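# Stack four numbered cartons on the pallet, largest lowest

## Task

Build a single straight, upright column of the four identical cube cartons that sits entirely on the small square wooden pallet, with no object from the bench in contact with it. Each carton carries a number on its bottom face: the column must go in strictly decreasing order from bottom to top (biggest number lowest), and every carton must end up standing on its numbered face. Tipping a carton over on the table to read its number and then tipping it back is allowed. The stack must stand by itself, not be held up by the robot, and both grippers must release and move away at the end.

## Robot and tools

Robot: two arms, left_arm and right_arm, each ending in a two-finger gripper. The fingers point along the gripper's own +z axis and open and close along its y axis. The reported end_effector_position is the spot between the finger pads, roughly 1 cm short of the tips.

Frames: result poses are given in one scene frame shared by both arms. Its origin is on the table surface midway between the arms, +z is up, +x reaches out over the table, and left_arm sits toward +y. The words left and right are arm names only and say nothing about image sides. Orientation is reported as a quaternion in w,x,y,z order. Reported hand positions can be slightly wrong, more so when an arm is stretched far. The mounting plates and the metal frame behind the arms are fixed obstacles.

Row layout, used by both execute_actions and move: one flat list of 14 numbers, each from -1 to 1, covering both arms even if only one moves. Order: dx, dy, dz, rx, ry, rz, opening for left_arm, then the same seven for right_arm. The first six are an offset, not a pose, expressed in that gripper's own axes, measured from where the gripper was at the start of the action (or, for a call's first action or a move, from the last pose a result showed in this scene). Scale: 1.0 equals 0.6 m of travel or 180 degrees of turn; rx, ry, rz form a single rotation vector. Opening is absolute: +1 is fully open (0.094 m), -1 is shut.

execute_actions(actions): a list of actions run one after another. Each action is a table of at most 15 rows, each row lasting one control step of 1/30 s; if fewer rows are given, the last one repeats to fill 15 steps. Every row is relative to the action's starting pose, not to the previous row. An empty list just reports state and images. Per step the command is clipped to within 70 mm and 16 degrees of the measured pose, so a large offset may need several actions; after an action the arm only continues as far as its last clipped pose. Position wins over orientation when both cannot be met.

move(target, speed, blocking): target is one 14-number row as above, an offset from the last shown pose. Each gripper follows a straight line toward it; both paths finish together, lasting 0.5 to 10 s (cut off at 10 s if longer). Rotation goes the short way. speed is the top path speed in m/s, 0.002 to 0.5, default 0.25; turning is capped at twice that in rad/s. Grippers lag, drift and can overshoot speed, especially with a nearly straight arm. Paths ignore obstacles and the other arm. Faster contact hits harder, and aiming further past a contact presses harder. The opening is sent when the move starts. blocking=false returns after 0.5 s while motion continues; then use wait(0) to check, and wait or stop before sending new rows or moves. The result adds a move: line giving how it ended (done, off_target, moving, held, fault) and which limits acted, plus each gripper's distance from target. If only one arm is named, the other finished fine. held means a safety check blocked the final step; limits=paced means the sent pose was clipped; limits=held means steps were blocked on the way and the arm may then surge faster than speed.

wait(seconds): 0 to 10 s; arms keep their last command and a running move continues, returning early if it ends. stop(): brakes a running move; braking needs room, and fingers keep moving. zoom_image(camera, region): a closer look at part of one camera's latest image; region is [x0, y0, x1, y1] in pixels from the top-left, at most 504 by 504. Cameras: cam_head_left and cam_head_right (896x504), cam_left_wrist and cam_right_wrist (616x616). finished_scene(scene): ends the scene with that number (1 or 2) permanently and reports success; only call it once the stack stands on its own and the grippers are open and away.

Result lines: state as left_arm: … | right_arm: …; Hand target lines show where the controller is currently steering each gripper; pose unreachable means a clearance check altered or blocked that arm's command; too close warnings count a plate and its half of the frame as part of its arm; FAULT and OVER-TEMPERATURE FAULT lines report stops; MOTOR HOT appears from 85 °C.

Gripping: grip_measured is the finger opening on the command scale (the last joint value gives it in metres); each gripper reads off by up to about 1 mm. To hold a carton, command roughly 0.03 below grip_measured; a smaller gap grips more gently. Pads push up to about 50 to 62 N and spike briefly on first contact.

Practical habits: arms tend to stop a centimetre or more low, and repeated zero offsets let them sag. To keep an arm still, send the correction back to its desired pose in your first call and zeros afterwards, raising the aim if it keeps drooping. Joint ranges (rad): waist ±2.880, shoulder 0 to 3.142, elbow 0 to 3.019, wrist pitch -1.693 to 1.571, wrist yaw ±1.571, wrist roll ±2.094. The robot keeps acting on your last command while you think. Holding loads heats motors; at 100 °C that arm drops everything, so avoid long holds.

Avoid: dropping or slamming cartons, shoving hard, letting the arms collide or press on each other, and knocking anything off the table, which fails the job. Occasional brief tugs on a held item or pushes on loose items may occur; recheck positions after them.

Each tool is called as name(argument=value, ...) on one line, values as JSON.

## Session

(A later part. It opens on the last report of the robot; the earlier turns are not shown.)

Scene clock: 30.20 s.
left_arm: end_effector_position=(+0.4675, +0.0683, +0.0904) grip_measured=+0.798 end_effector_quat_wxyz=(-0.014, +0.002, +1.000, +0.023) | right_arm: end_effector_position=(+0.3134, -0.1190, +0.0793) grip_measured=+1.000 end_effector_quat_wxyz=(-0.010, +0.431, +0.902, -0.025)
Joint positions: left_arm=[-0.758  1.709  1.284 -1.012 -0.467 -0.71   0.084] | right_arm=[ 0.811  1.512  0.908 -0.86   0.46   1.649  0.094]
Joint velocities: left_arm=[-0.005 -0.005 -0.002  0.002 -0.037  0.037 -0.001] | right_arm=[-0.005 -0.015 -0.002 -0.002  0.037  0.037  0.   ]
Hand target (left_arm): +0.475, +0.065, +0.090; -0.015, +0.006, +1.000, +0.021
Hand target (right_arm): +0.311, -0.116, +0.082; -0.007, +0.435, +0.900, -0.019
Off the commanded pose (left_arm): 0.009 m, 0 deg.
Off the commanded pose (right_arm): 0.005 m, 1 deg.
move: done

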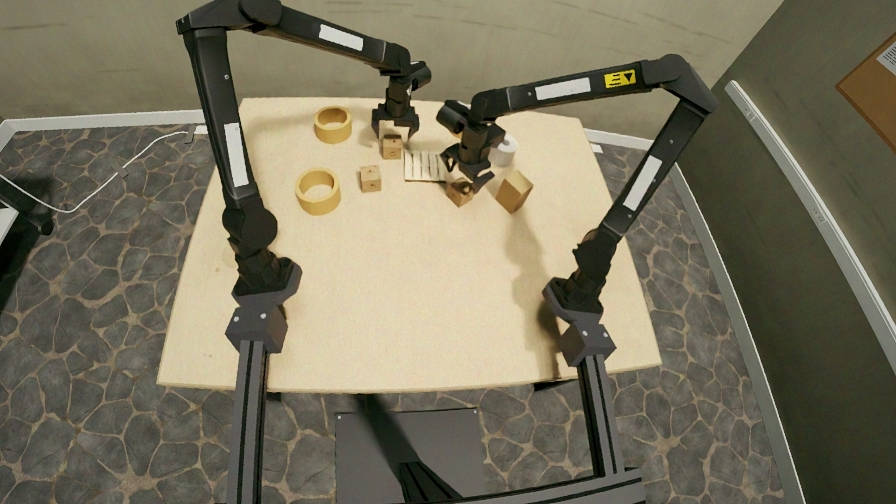

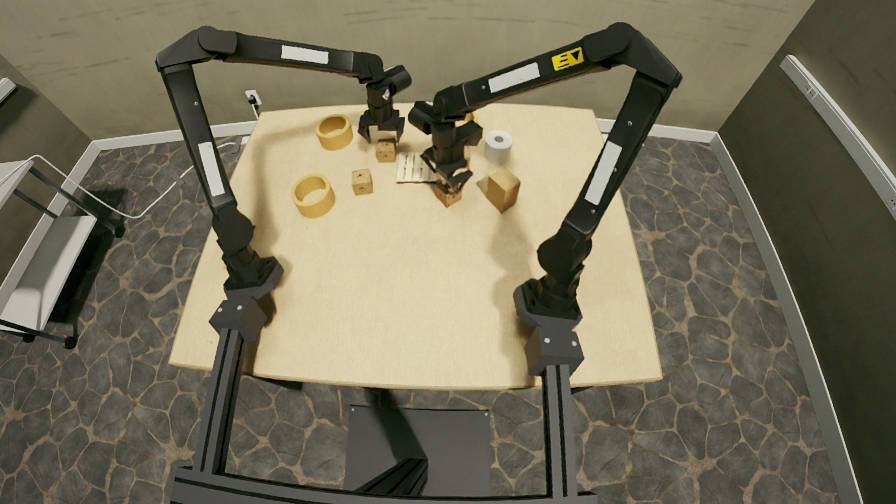

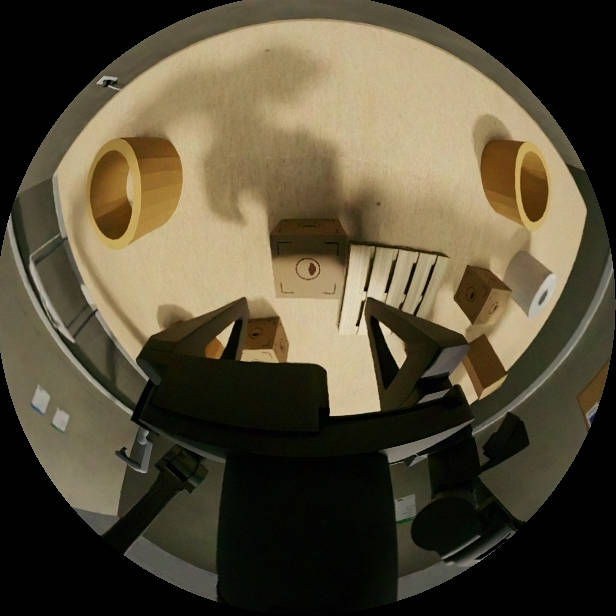

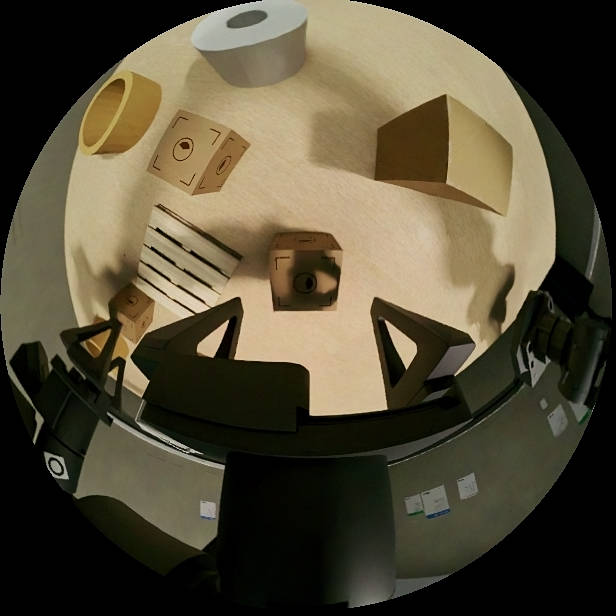

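move(target=[0.02,0,0.095,0.01,0,0,0.7,0.02,0,0.095,0,0,0,0.7], speed=0.1)

move(target=[0,0,0,0,0,0,0.105,0,0,0,0,0,0,0.11])

Scene clock: 31.37 s.
left_arm: end_effector_position=(+0.4521, +0.0716, +0.0394) grip_measured=+0.702 end_effector_quat_wxyz=(-0.014, -0.002, +1.000, +0.007) | right_arm: end_effector_position=(+0.3075, -0.1072, +0.0323) grip_measured=+0.702 end_effector_quat_wxyz=(-0.006, +0.435, +0.900, -0.016)
Joint positions: left_arm=[-0.719  1.746  1.187 -0.835 -0.438 -0.665  0.08 ] | right_arm=[ 0.787  1.613  0.872 -0.69   0.457  1.622  0.08 ]
Joint velocities: left_arm=[-0.005 -0.005  0.002 -0.002  0.037  0.066 -0.001] | right_arm=[ 0.005 -0.005  0.012 -0.007 -0.007 -0.007 -0.   ]
Hand target (left_arm): +0.454, +0.071, +0.034; -0.015, +0.002, +1.000, +0.007
Hand target (right_arm): +0.305, -0.112, +0.023; -0.010, +0.431, +0.902, -0.025
Off the commanded pose (left_arm): 0.006 m, 0 deg.
Off the commanded pose (right_arm): 0.012 m, 1 deg.
move: off_target (right_arm)

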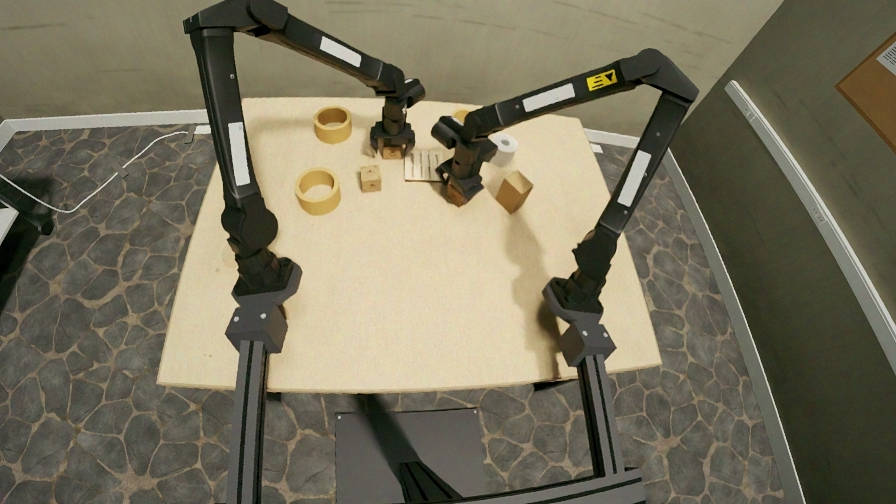

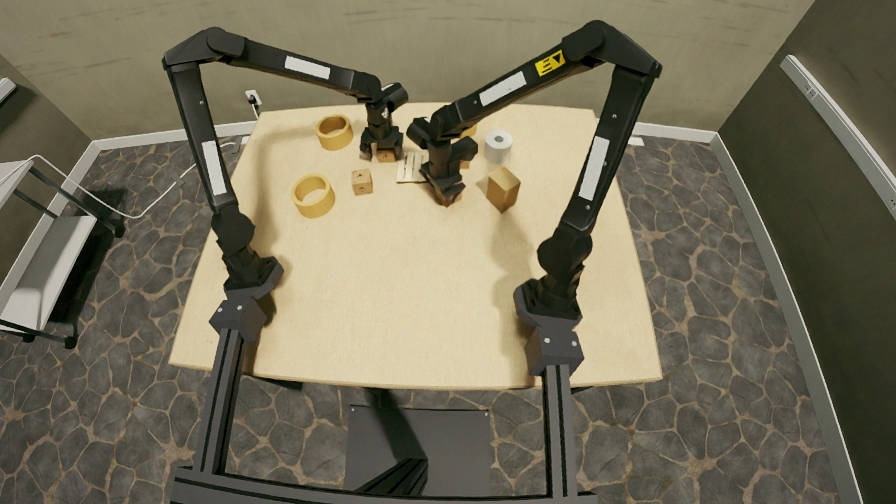

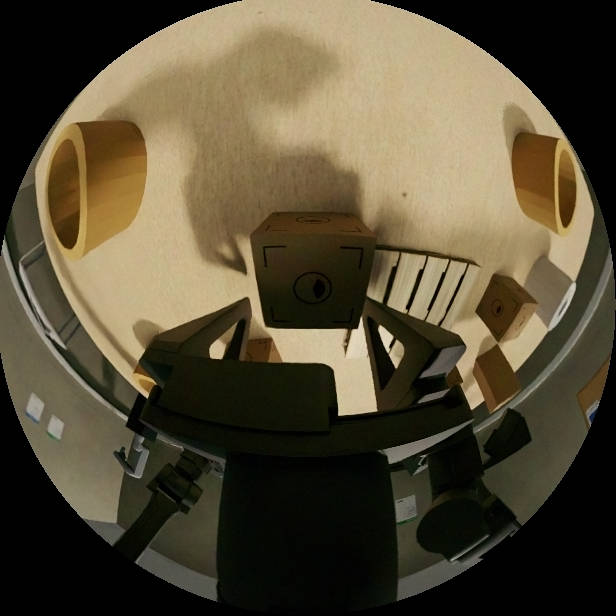

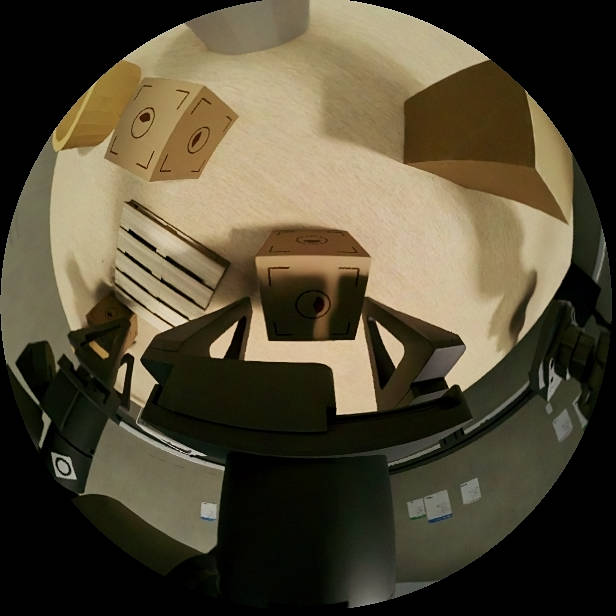

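Scene clock: 31.87 s.
left_arm: end_effector_position=(+0.4519, +0.0717, +0.0393) grip_measured=+0.131 end_effector_quat_wxyz=(-0.014, -0.001, +1.000, +0.007) | right_arm: end_effector_position=(+0.3075, -0.1072, +0.0323) grip_measured=+0.129 end_effector_quat_wxyz=(-0.006, +0.435, +0.900, -0.016)
Joint positions: left_arm=[-0.719  1.746  1.186 -0.835 -0.438 -0.665  0.053] | right_arm=[ 0.787  1.613  0.872 -0.69   0.457  1.622  0.053]
Joint velocities: left_arm=[-0.015 -0.005  0.012 -0.012 -0.022  0.066  0.   ] | right_arm=[-0.005 -0.015 -0.012  0.002  0.022  0.007 -0.   ]
Hand target (left_arm): +0.452, +0.072, +0.039; -0.014, -0.001, +1.000, +0.007
Hand target (right_arm): +0.308, -0.107, +0.032; -0.006, +0.435, +0.900, -0.016
Off the commanded pose (left_arm): 0.000 m, 0 deg.
Off the commanded pose (right_arm): 0.000 m, 0 deg.
move: done

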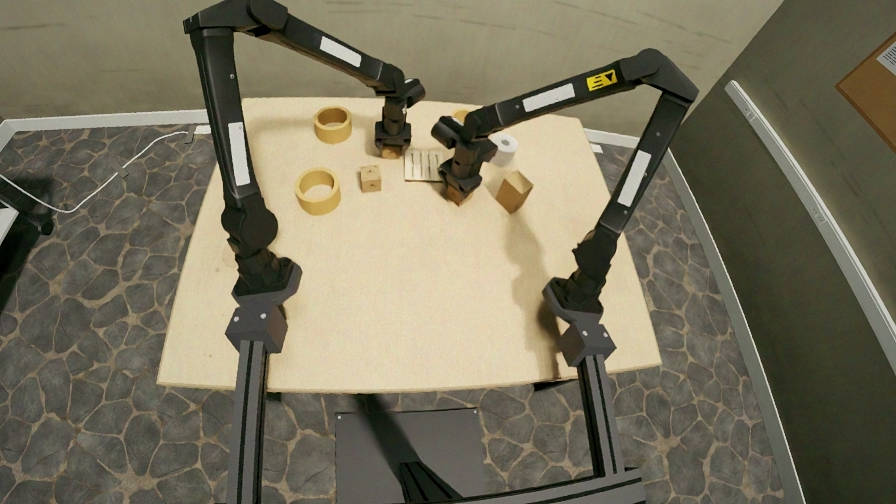

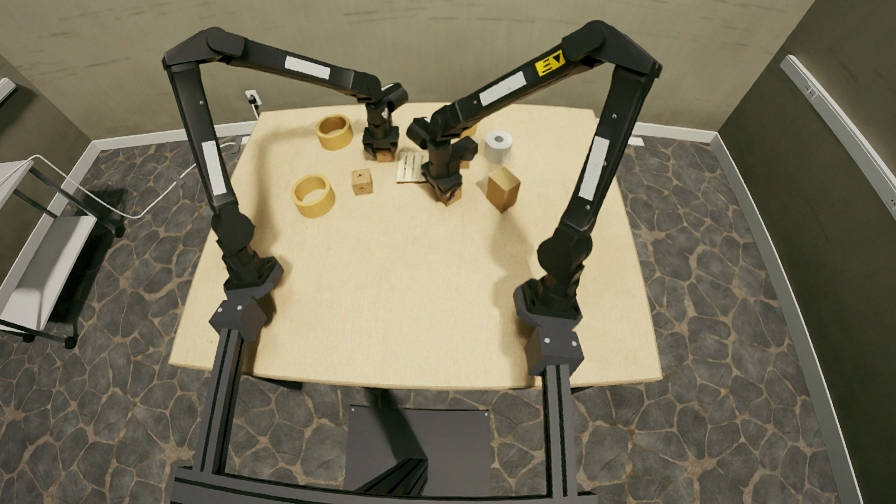

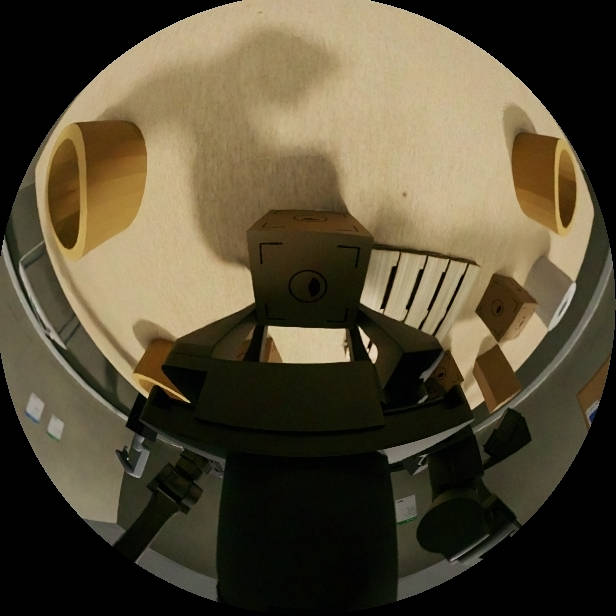

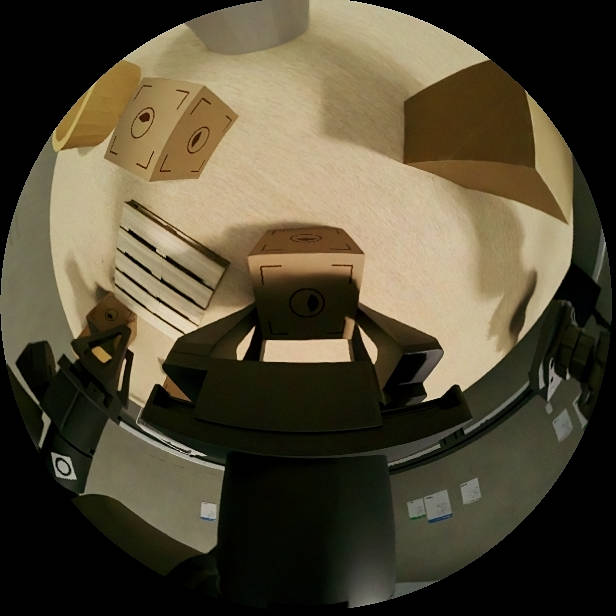

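move(target=[0.05,0.12,-0.27,0,0,0,0.095,-0.12,0.03,-0.28,0,0,-0.287,0.095])

move(target=[0,0,0,0.33,0,0,0.095,0,0,0,-0.33,0,0,0.095], speed=0.3)

Scene clock: 34.60 s.
left_arm: end_effector_position=(+0.4186, +0.1449, +0.1876) grip_measured=+0.131 end_effector_quat_wxyz=(-0.027, +0.006, +0.999, +0.018) | right_arm: end_effector_position=(+0.3525, -0.1557, +0.1791) grip_measured=+0.129 end_effector_quat_wxyz=(-0.030, +0.002, +0.999, -0.031)
Joint positions: left_arm=[-0.793  1.387  1.141 -1.221 -0.448 -0.745  0.053] | right_arm=[ 0.804  1.36   1.076 -1.214  0.464  0.77   0.053]
Joint velocities: left_arm=[ 0.015 -0.005 -0.002  0.007  0.007 -0.022  0.   ] | right_arm=[-0.015  0.005  0.002 -0.027 -0.037  0.007 -0.001]
Hand target (left_arm): +0.426, +0.142, +0.203; -0.014, -0.001, +1.000, +0.007
Hand target (right_arm): +0.367, -0.148, +0.200; -0.012, -0.001, +1.000, -0.012
Off the commanded pose (left_arm): 0.018 m, 2 deg.
Off the commanded pose (right_arm): 0.028 m, 3 deg.
move: off_target (left_arm, right_arm)

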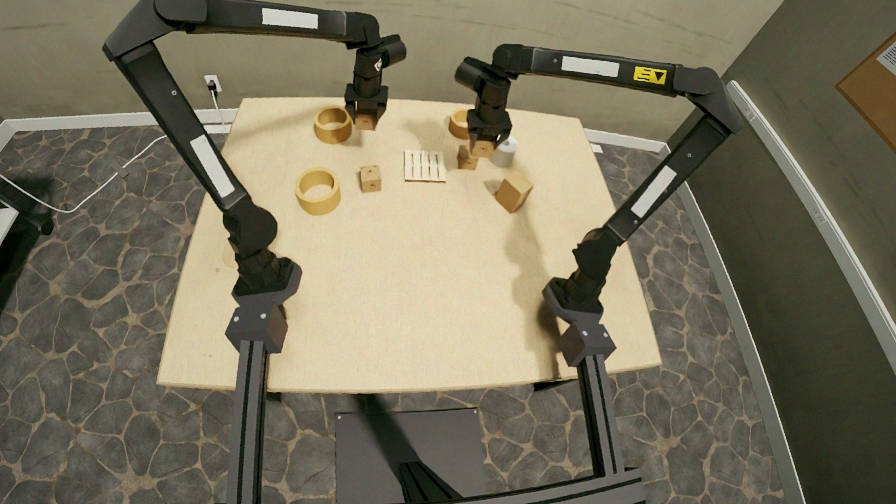

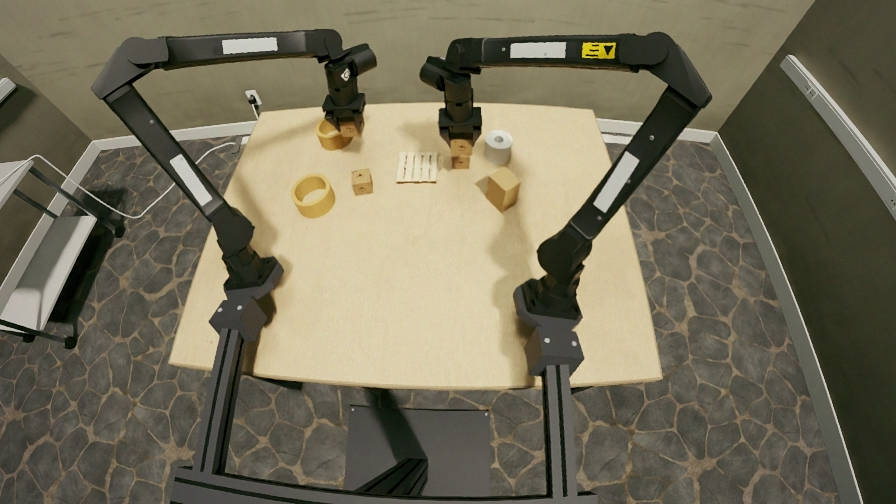

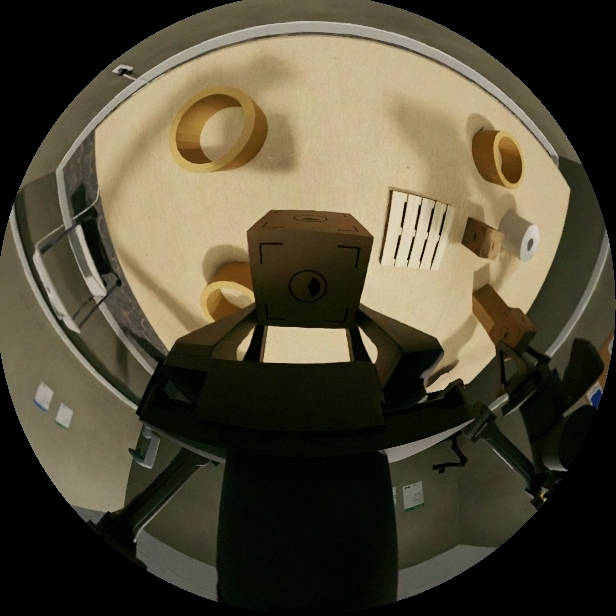

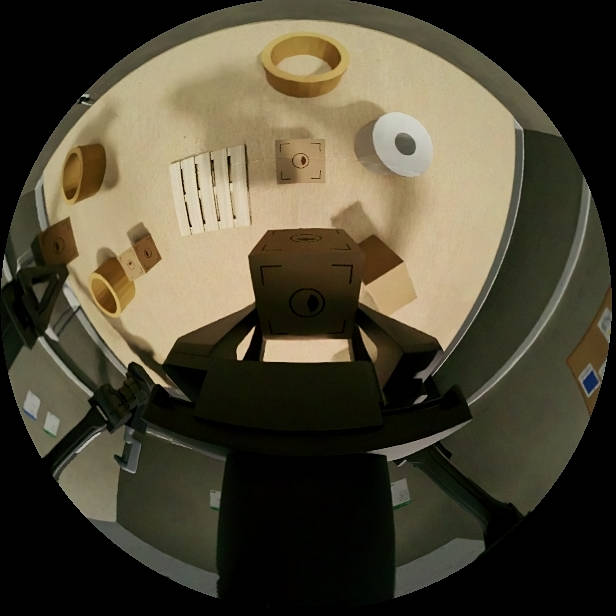

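Scene clock: 36.77 s.
left_arm: end_effector_position=(+0.4116, +0.1431, +0.1799) grip_measured=+0.131 end_effector_quat_wxyz=(-0.047, -0.017, +0.879, -0.475) | right_arm: end_effector_position=(+0.3507, -0.1506, +0.1800) grip_measured=+0.128 end_effector_quat_wxyz=(-0.033, +0.018, +0.882, +0.470)
Joint positions: left_arm=[-0.375  1.167  0.79  -0.626  0.626 -0.362  0.053] | right_arm=[ 0.375  1.117  0.741 -0.62  -0.612  0.347  0.053]
Joint velocities: left_arm=[-0.015  0.005  0.012  0.027 -0.007  0.081  0.001] | right_arm=[-0.015 -0.005  0.007  0.002 -0.007  0.037 -0.001]
Hand target (left_arm): +0.418, +0.144, +0.187; -0.028, -0.009, +0.876, -0.481
Hand target (right_arm): +0.352, -0.154, +0.181; -0.022, +0.014, +0.881, +0.472
Off the commanded pose (left_arm): 0.011 m, 3 deg.
Off the commanded pose (right_arm): 0.005 m, 1 deg.
move: off_target (left_arm)

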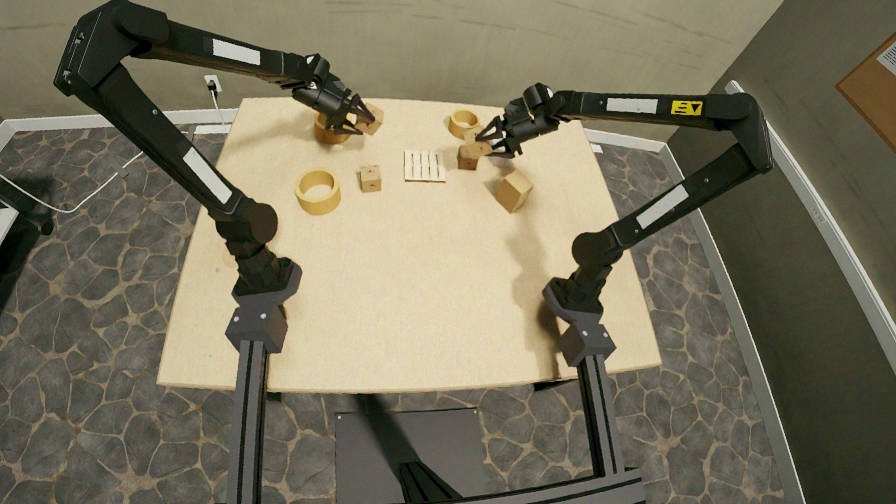

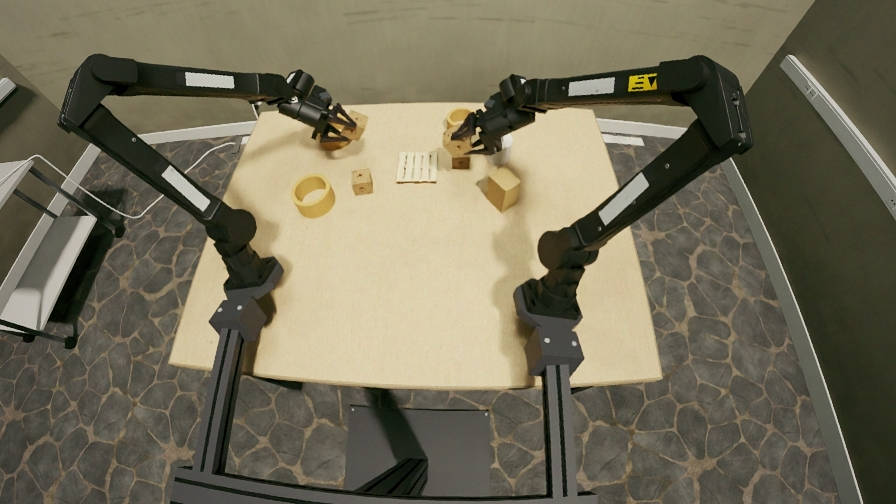

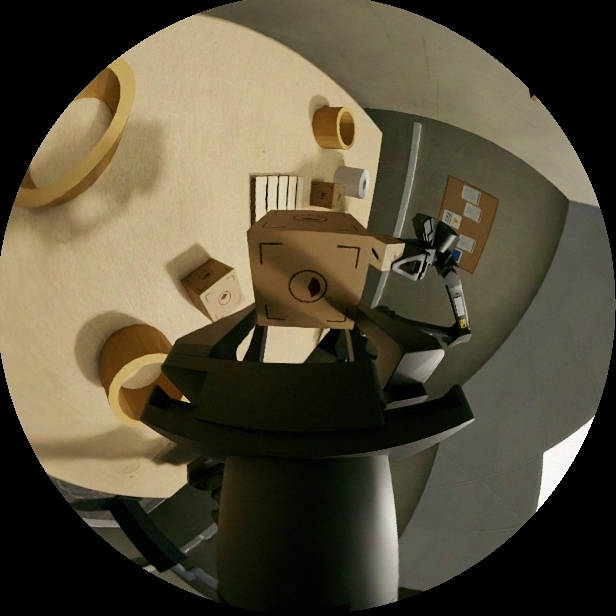

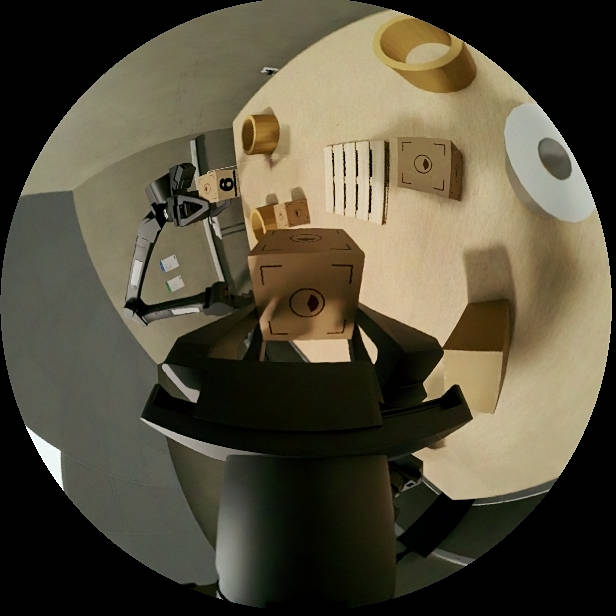

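zoom_image(camera="cam_right_wrist", region=[180,150,260,220])

move(target=[0,0,0,-0.31,-0.03,0,0.095,0,0,0,0,0,0,0.095], speed=0.3)

zoom_image(camera="cam_left_wrist", region=[456,260,616,420])

Region (180, 150, 260, 220) of cam_right_wrist's 616x616 image, scaled by 6.300, with more detail than that image has; it fills the top 441 rows of this view, and the rest is white.

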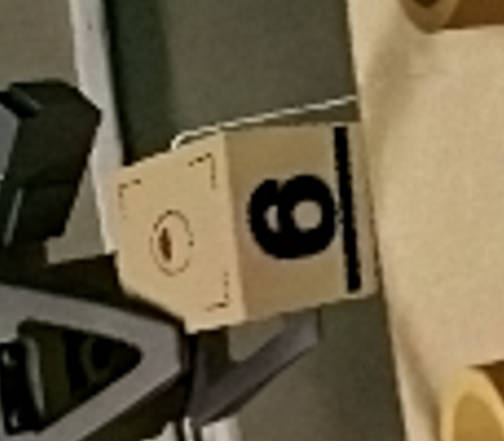

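Scene clock: 39.23 s.
left_arm: end_effector_position=(+0.3990, +0.1522, +0.1702) grip_measured=+0.131 end_effector_quat_wxyz=(-0.016, -0.006, +1.000, +0.001) | right_arm: end_effector_position=(+0.3507, -0.1506, +0.1800) grip_measured=+0.128 end_effector_quat_wxyz=(-0.033, +0.018, +0.882, +0.470)
Joint positions: left_arm=[-0.786  1.336  1.031 -1.116 -0.436 -0.744  0.053] | right_arm=[ 0.375  1.117  0.741 -0.62  -0.612  0.345  0.053]
Joint velocities: left_arm=[-0.005 -0.015 -0.002  0.002 -0.051 -0.037 -0.   ] | right_arm=[-0.005 -0.015  0.007 -0.007  0.022 -0.037  0.   ]
Hand target (left_arm): +0.411, +0.144, +0.181; -0.007, -0.014, +1.000, -0.006
Hand target (right_arm): +0.351, -0.151, +0.180; -0.034, +0.018, +0.882, +0.470
Off the commanded pose (left_arm): 0.018 m, 2 deg.
Off the commanded pose (right_arm): 0.000 m, 0 deg.
move: off_target (left_arm)

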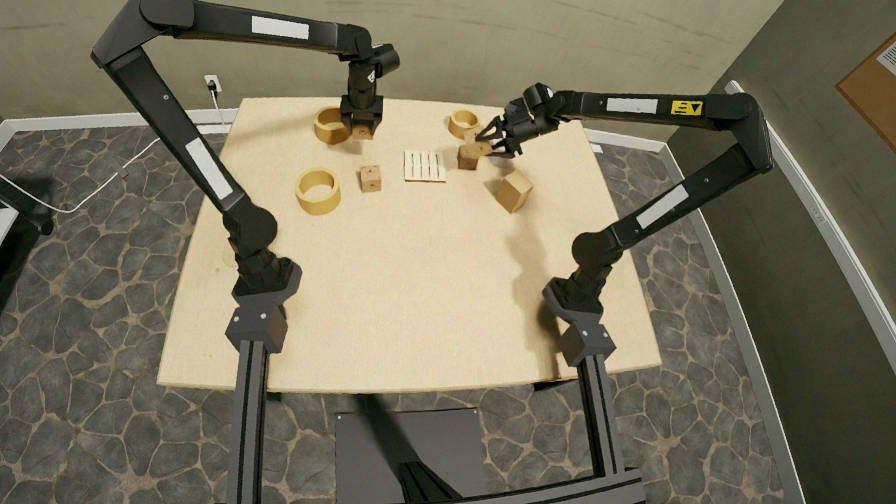

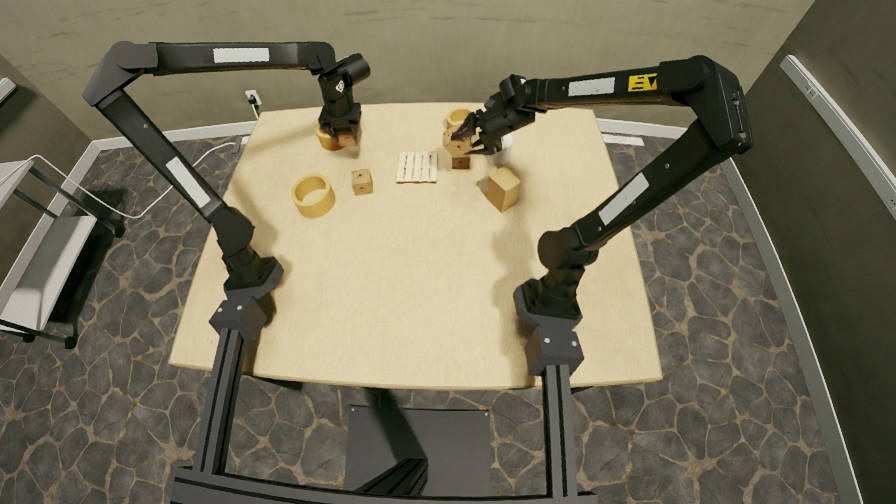

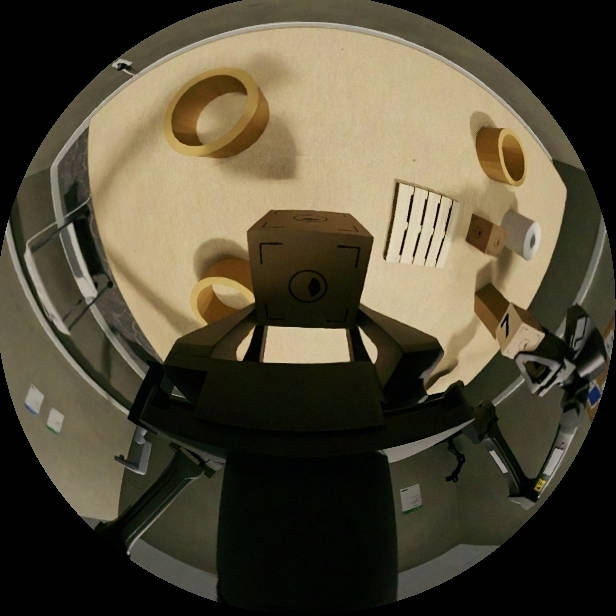

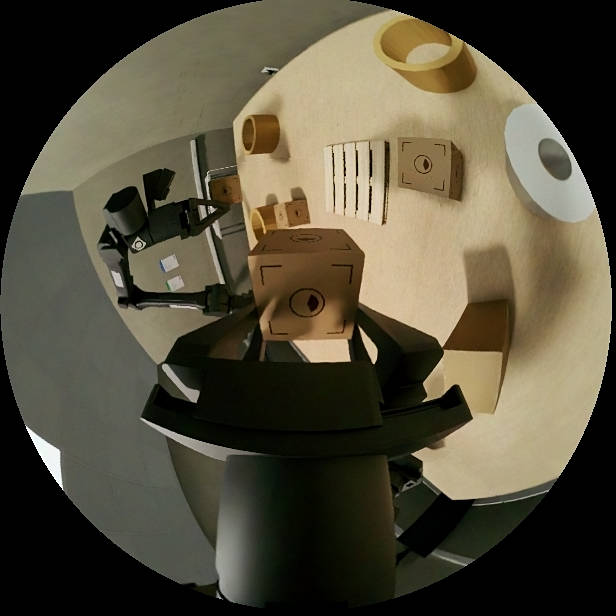

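Region (456, 260, 616, 420) of cam_left_wrist's 616x616 image, scaled by 3.150, with more detail than that image has.

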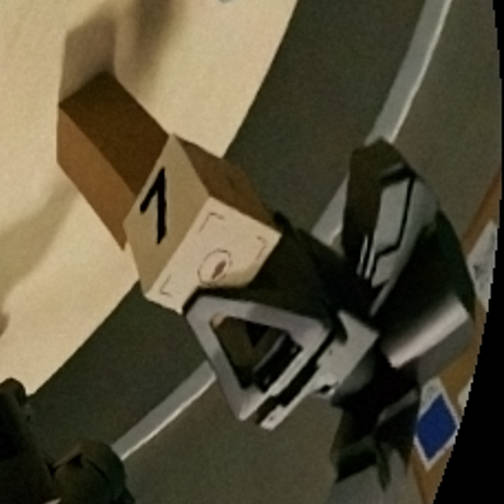

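move(target=[0,0.15,-0.03,0,0,0,0.095,0,0,0,0.31,-0.03,0,0.095], speed=0.3)

move(target=[0,0,0,0,0,0,0.095,-0.13,0.21,0.13,0,0,0,0.095])

Scene clock: 41.73 s.
left_arm: end_effector_position=(+0.3964, +0.2378, +0.1812) grip_measured=+0.131 end_effector_quat_wxyz=(-0.021, -0.007, +1.000, +0.004) | right_arm: end_effector_position=(+0.3355, -0.1637, +0.1669) grip_measured=+0.129 end_effector_quat_wxyz=(-0.012, +0.012, +1.000, -0.012)
Joint positions: left_arm=[-0.622  1.146  0.942 -1.158 -0.406 -0.575  0.053] | right_arm=[ 0.8    1.296  0.97  -1.109  0.46   0.759  0.053]
Joint velocities: left_arm=[ 0.005 -0.005  0.007  0.007 -0.007  0.037 -0.002] | right_arm=[ 0.005 -0.005 -0.022 -0.002 -0.022  0.037  0.   ]
Hand target (left_arm): +0.398, +0.242, +0.188; -0.017, -0.006, +1.000, +0.000
Hand target (right_arm): +0.350, -0.153, +0.178; -0.001, +0.021, +1.000, -0.002
Off the commanded pose (left_arm): 0.009 m, 1 deg.
Off the commanded pose (right_arm): 0.024 m, 3 deg.
move: off_target (right_arm)

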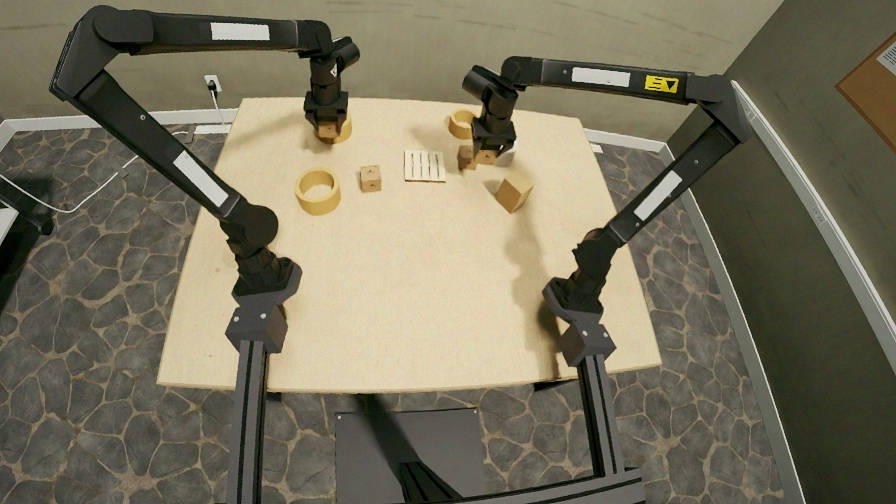

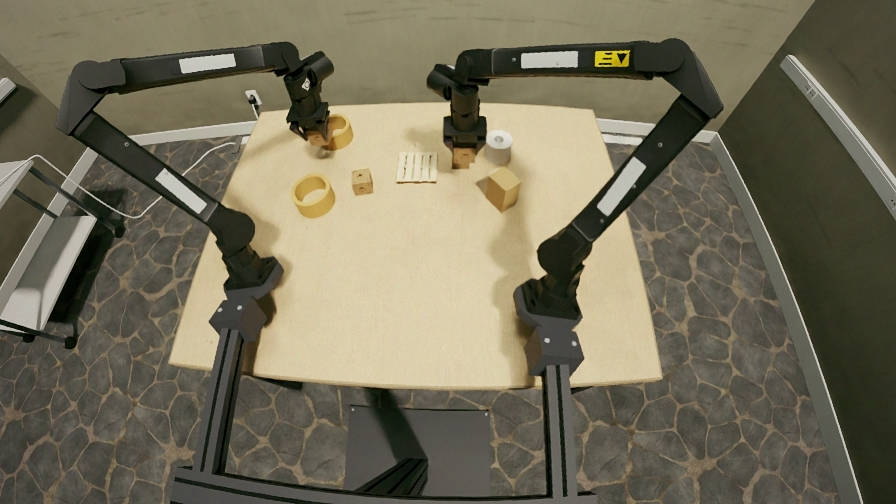

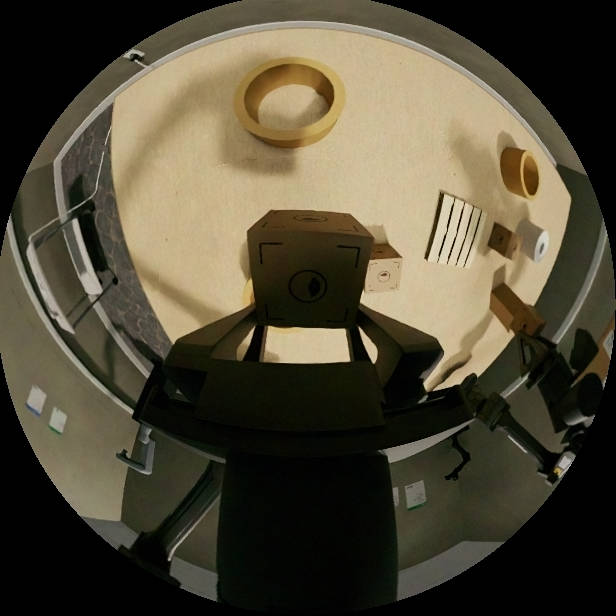

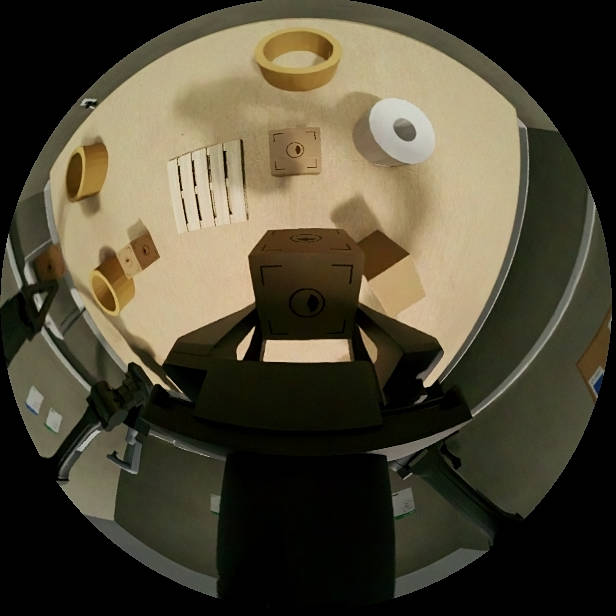

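Scene clock: 42.83 s.
left_arm: end_effector_position=(+0.3947, +0.2381, +0.1800) grip_measured=+0.131 end_effector_quat_wxyz=(-0.023, -0.006, +1.000, +0.005) | right_arm: end_effector_position=(+0.4015, -0.0505, +0.0823) grip_measured=+0.129 end_effector_quat_wxyz=(-0.020, +0.006, +1.000, -0.019)
Joint positions: left_arm=[-0.622  1.146  0.938 -1.158 -0.406 -0.575  0.053] | right_arm=[ 0.8    1.734  1.263 -0.99   0.46   0.759  0.053]
Joint velocities: left_arm=[-0.005 -0.015 -0.007 -0.007  0.037 -0.081  0.   ] | right_arm=[-0.005 -0.005 -0.007 -0.002 -0.007 -0.051 -0.   ]
Hand target (left_arm): +0.396, +0.238, +0.181; -0.021, -0.007, +1.000, +0.004
Hand target (right_arm): +0.417, -0.043, +0.086; -0.011, +0.012, +1.000, -0.011
Off the commanded pose (left_arm): 0.002 m, 0 deg.
Off the commanded pose (right_arm): 0.016 m, 1 deg.
move: off_target (right_arm)

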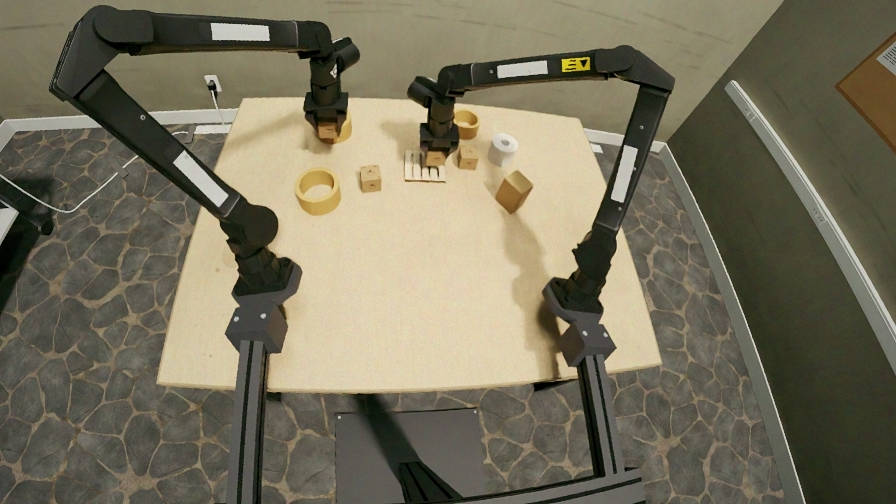

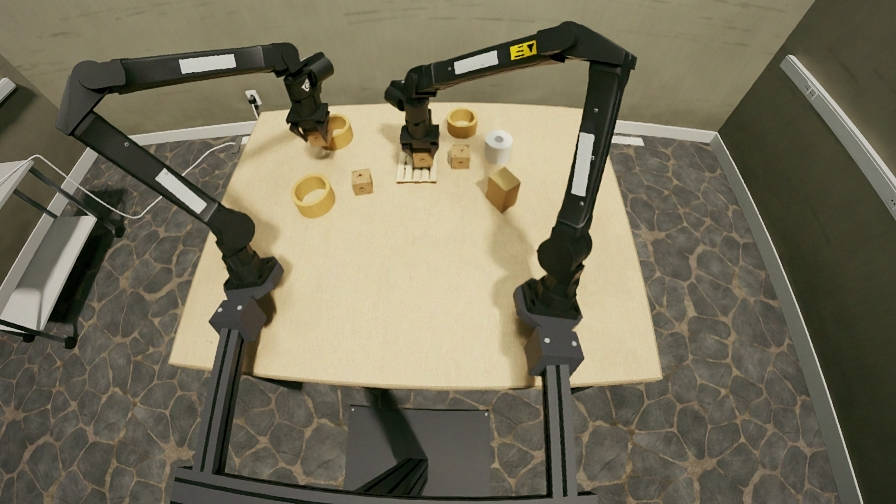

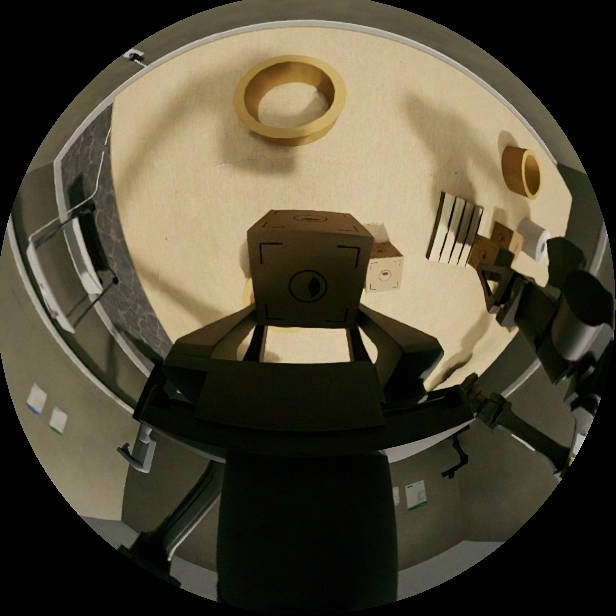

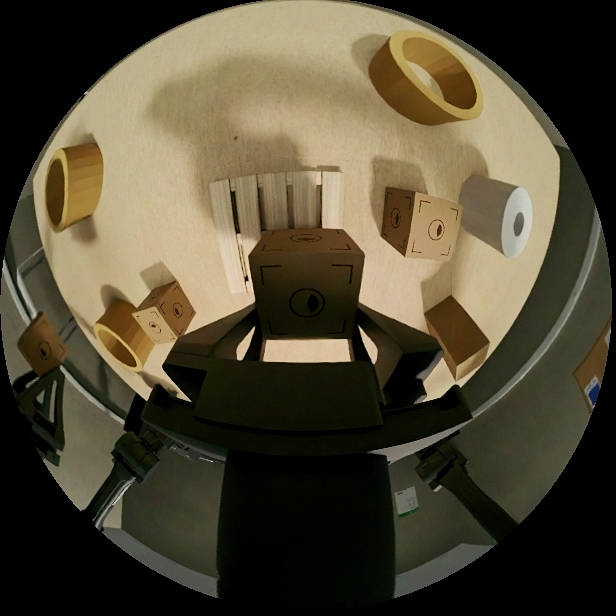

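move(target=[0,0,0,0,0,0,0.095,-0.035,0.06,0.025,-0.01,-0.012,0,0.095], speed=0.1)

Scene clock: 43.73 s.
left_arm: end_effector_position=(+0.3928, +0.2386, +0.1786) grip_measured=+0.131 end_effector_quat_wxyz=(-0.025, -0.005, +1.000, +0.006) | right_arm: end_effector_position=(+0.4088, -0.0305, +0.0610) grip_measured=+0.129 end_effector_quat_wxyz=(-0.013, +0.009, +1.000, -0.014)
Joint positions: left_arm=[-0.622  1.146  0.933 -1.158 -0.406 -0.575  0.053] | right_arm=[ 0.8    1.801  1.296 -0.937  0.462  0.756  0.053]
Joint velocities: left_arm=[-0.005  0.005  0.002  0.007 -0.037  0.051  0.001] | right_arm=[-0.005  0.005  0.012  0.007  0.037 -0.066  0.001]
Hand target (left_arm): +0.395, +0.238, +0.180; -0.023, -0.006, +1.000, +0.005
Hand target (right_arm): +0.423, -0.016, +0.066; -0.001, +0.006, +1.000, -0.004
Off the commanded pose (left_arm): 0.002 m, 0 deg.
Off the commanded pose (right_arm): 0.021 m, 2 deg.
move: off_target (right_arm)

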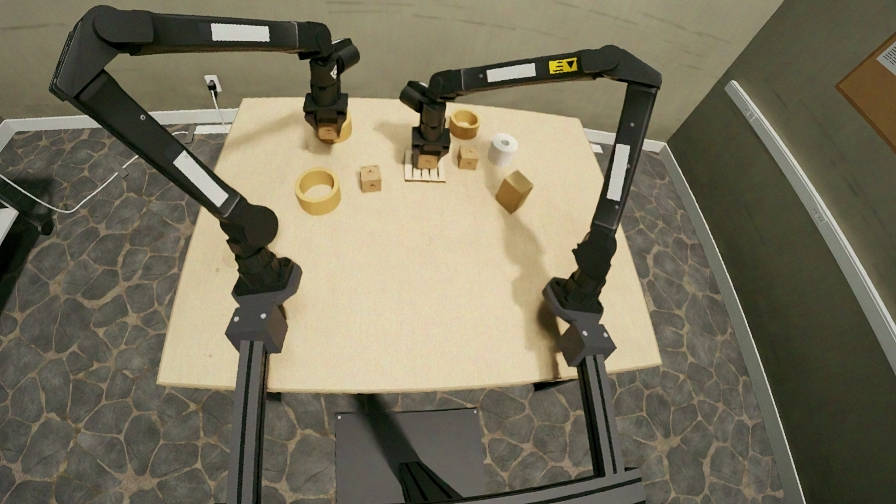

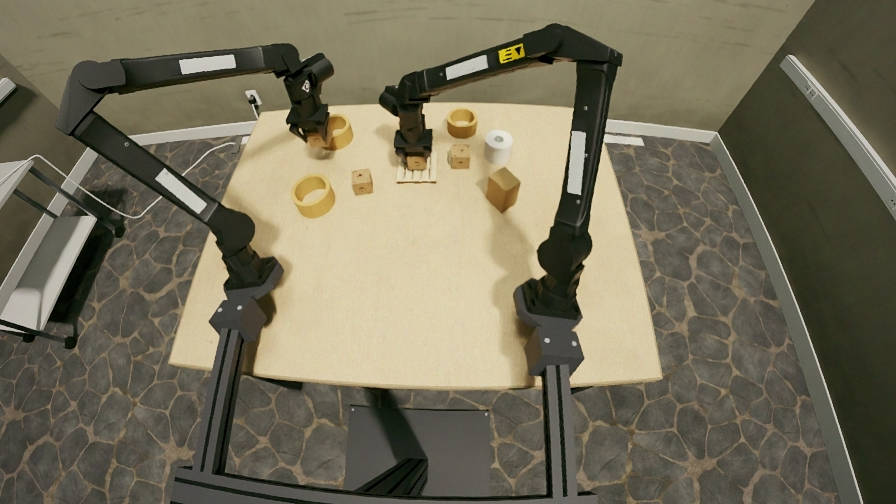

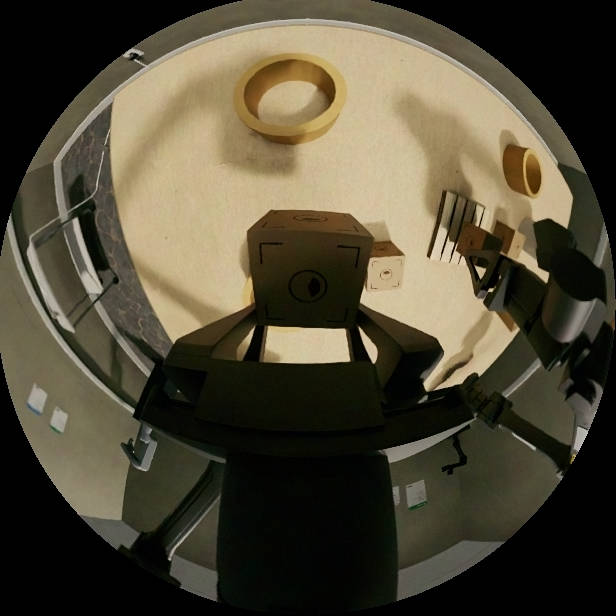

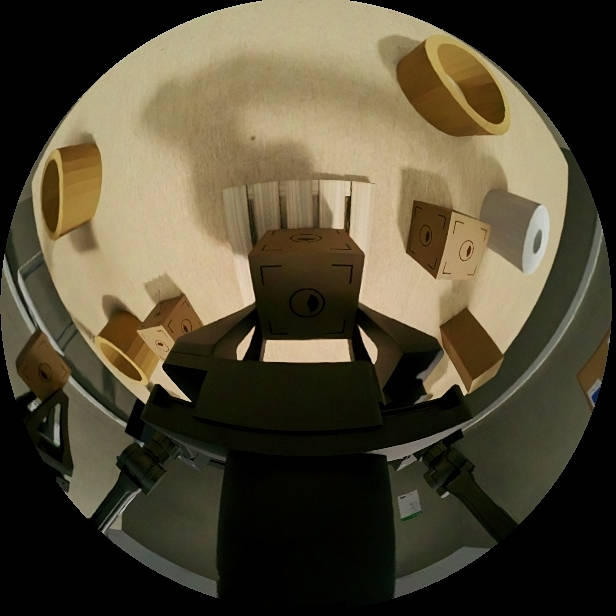

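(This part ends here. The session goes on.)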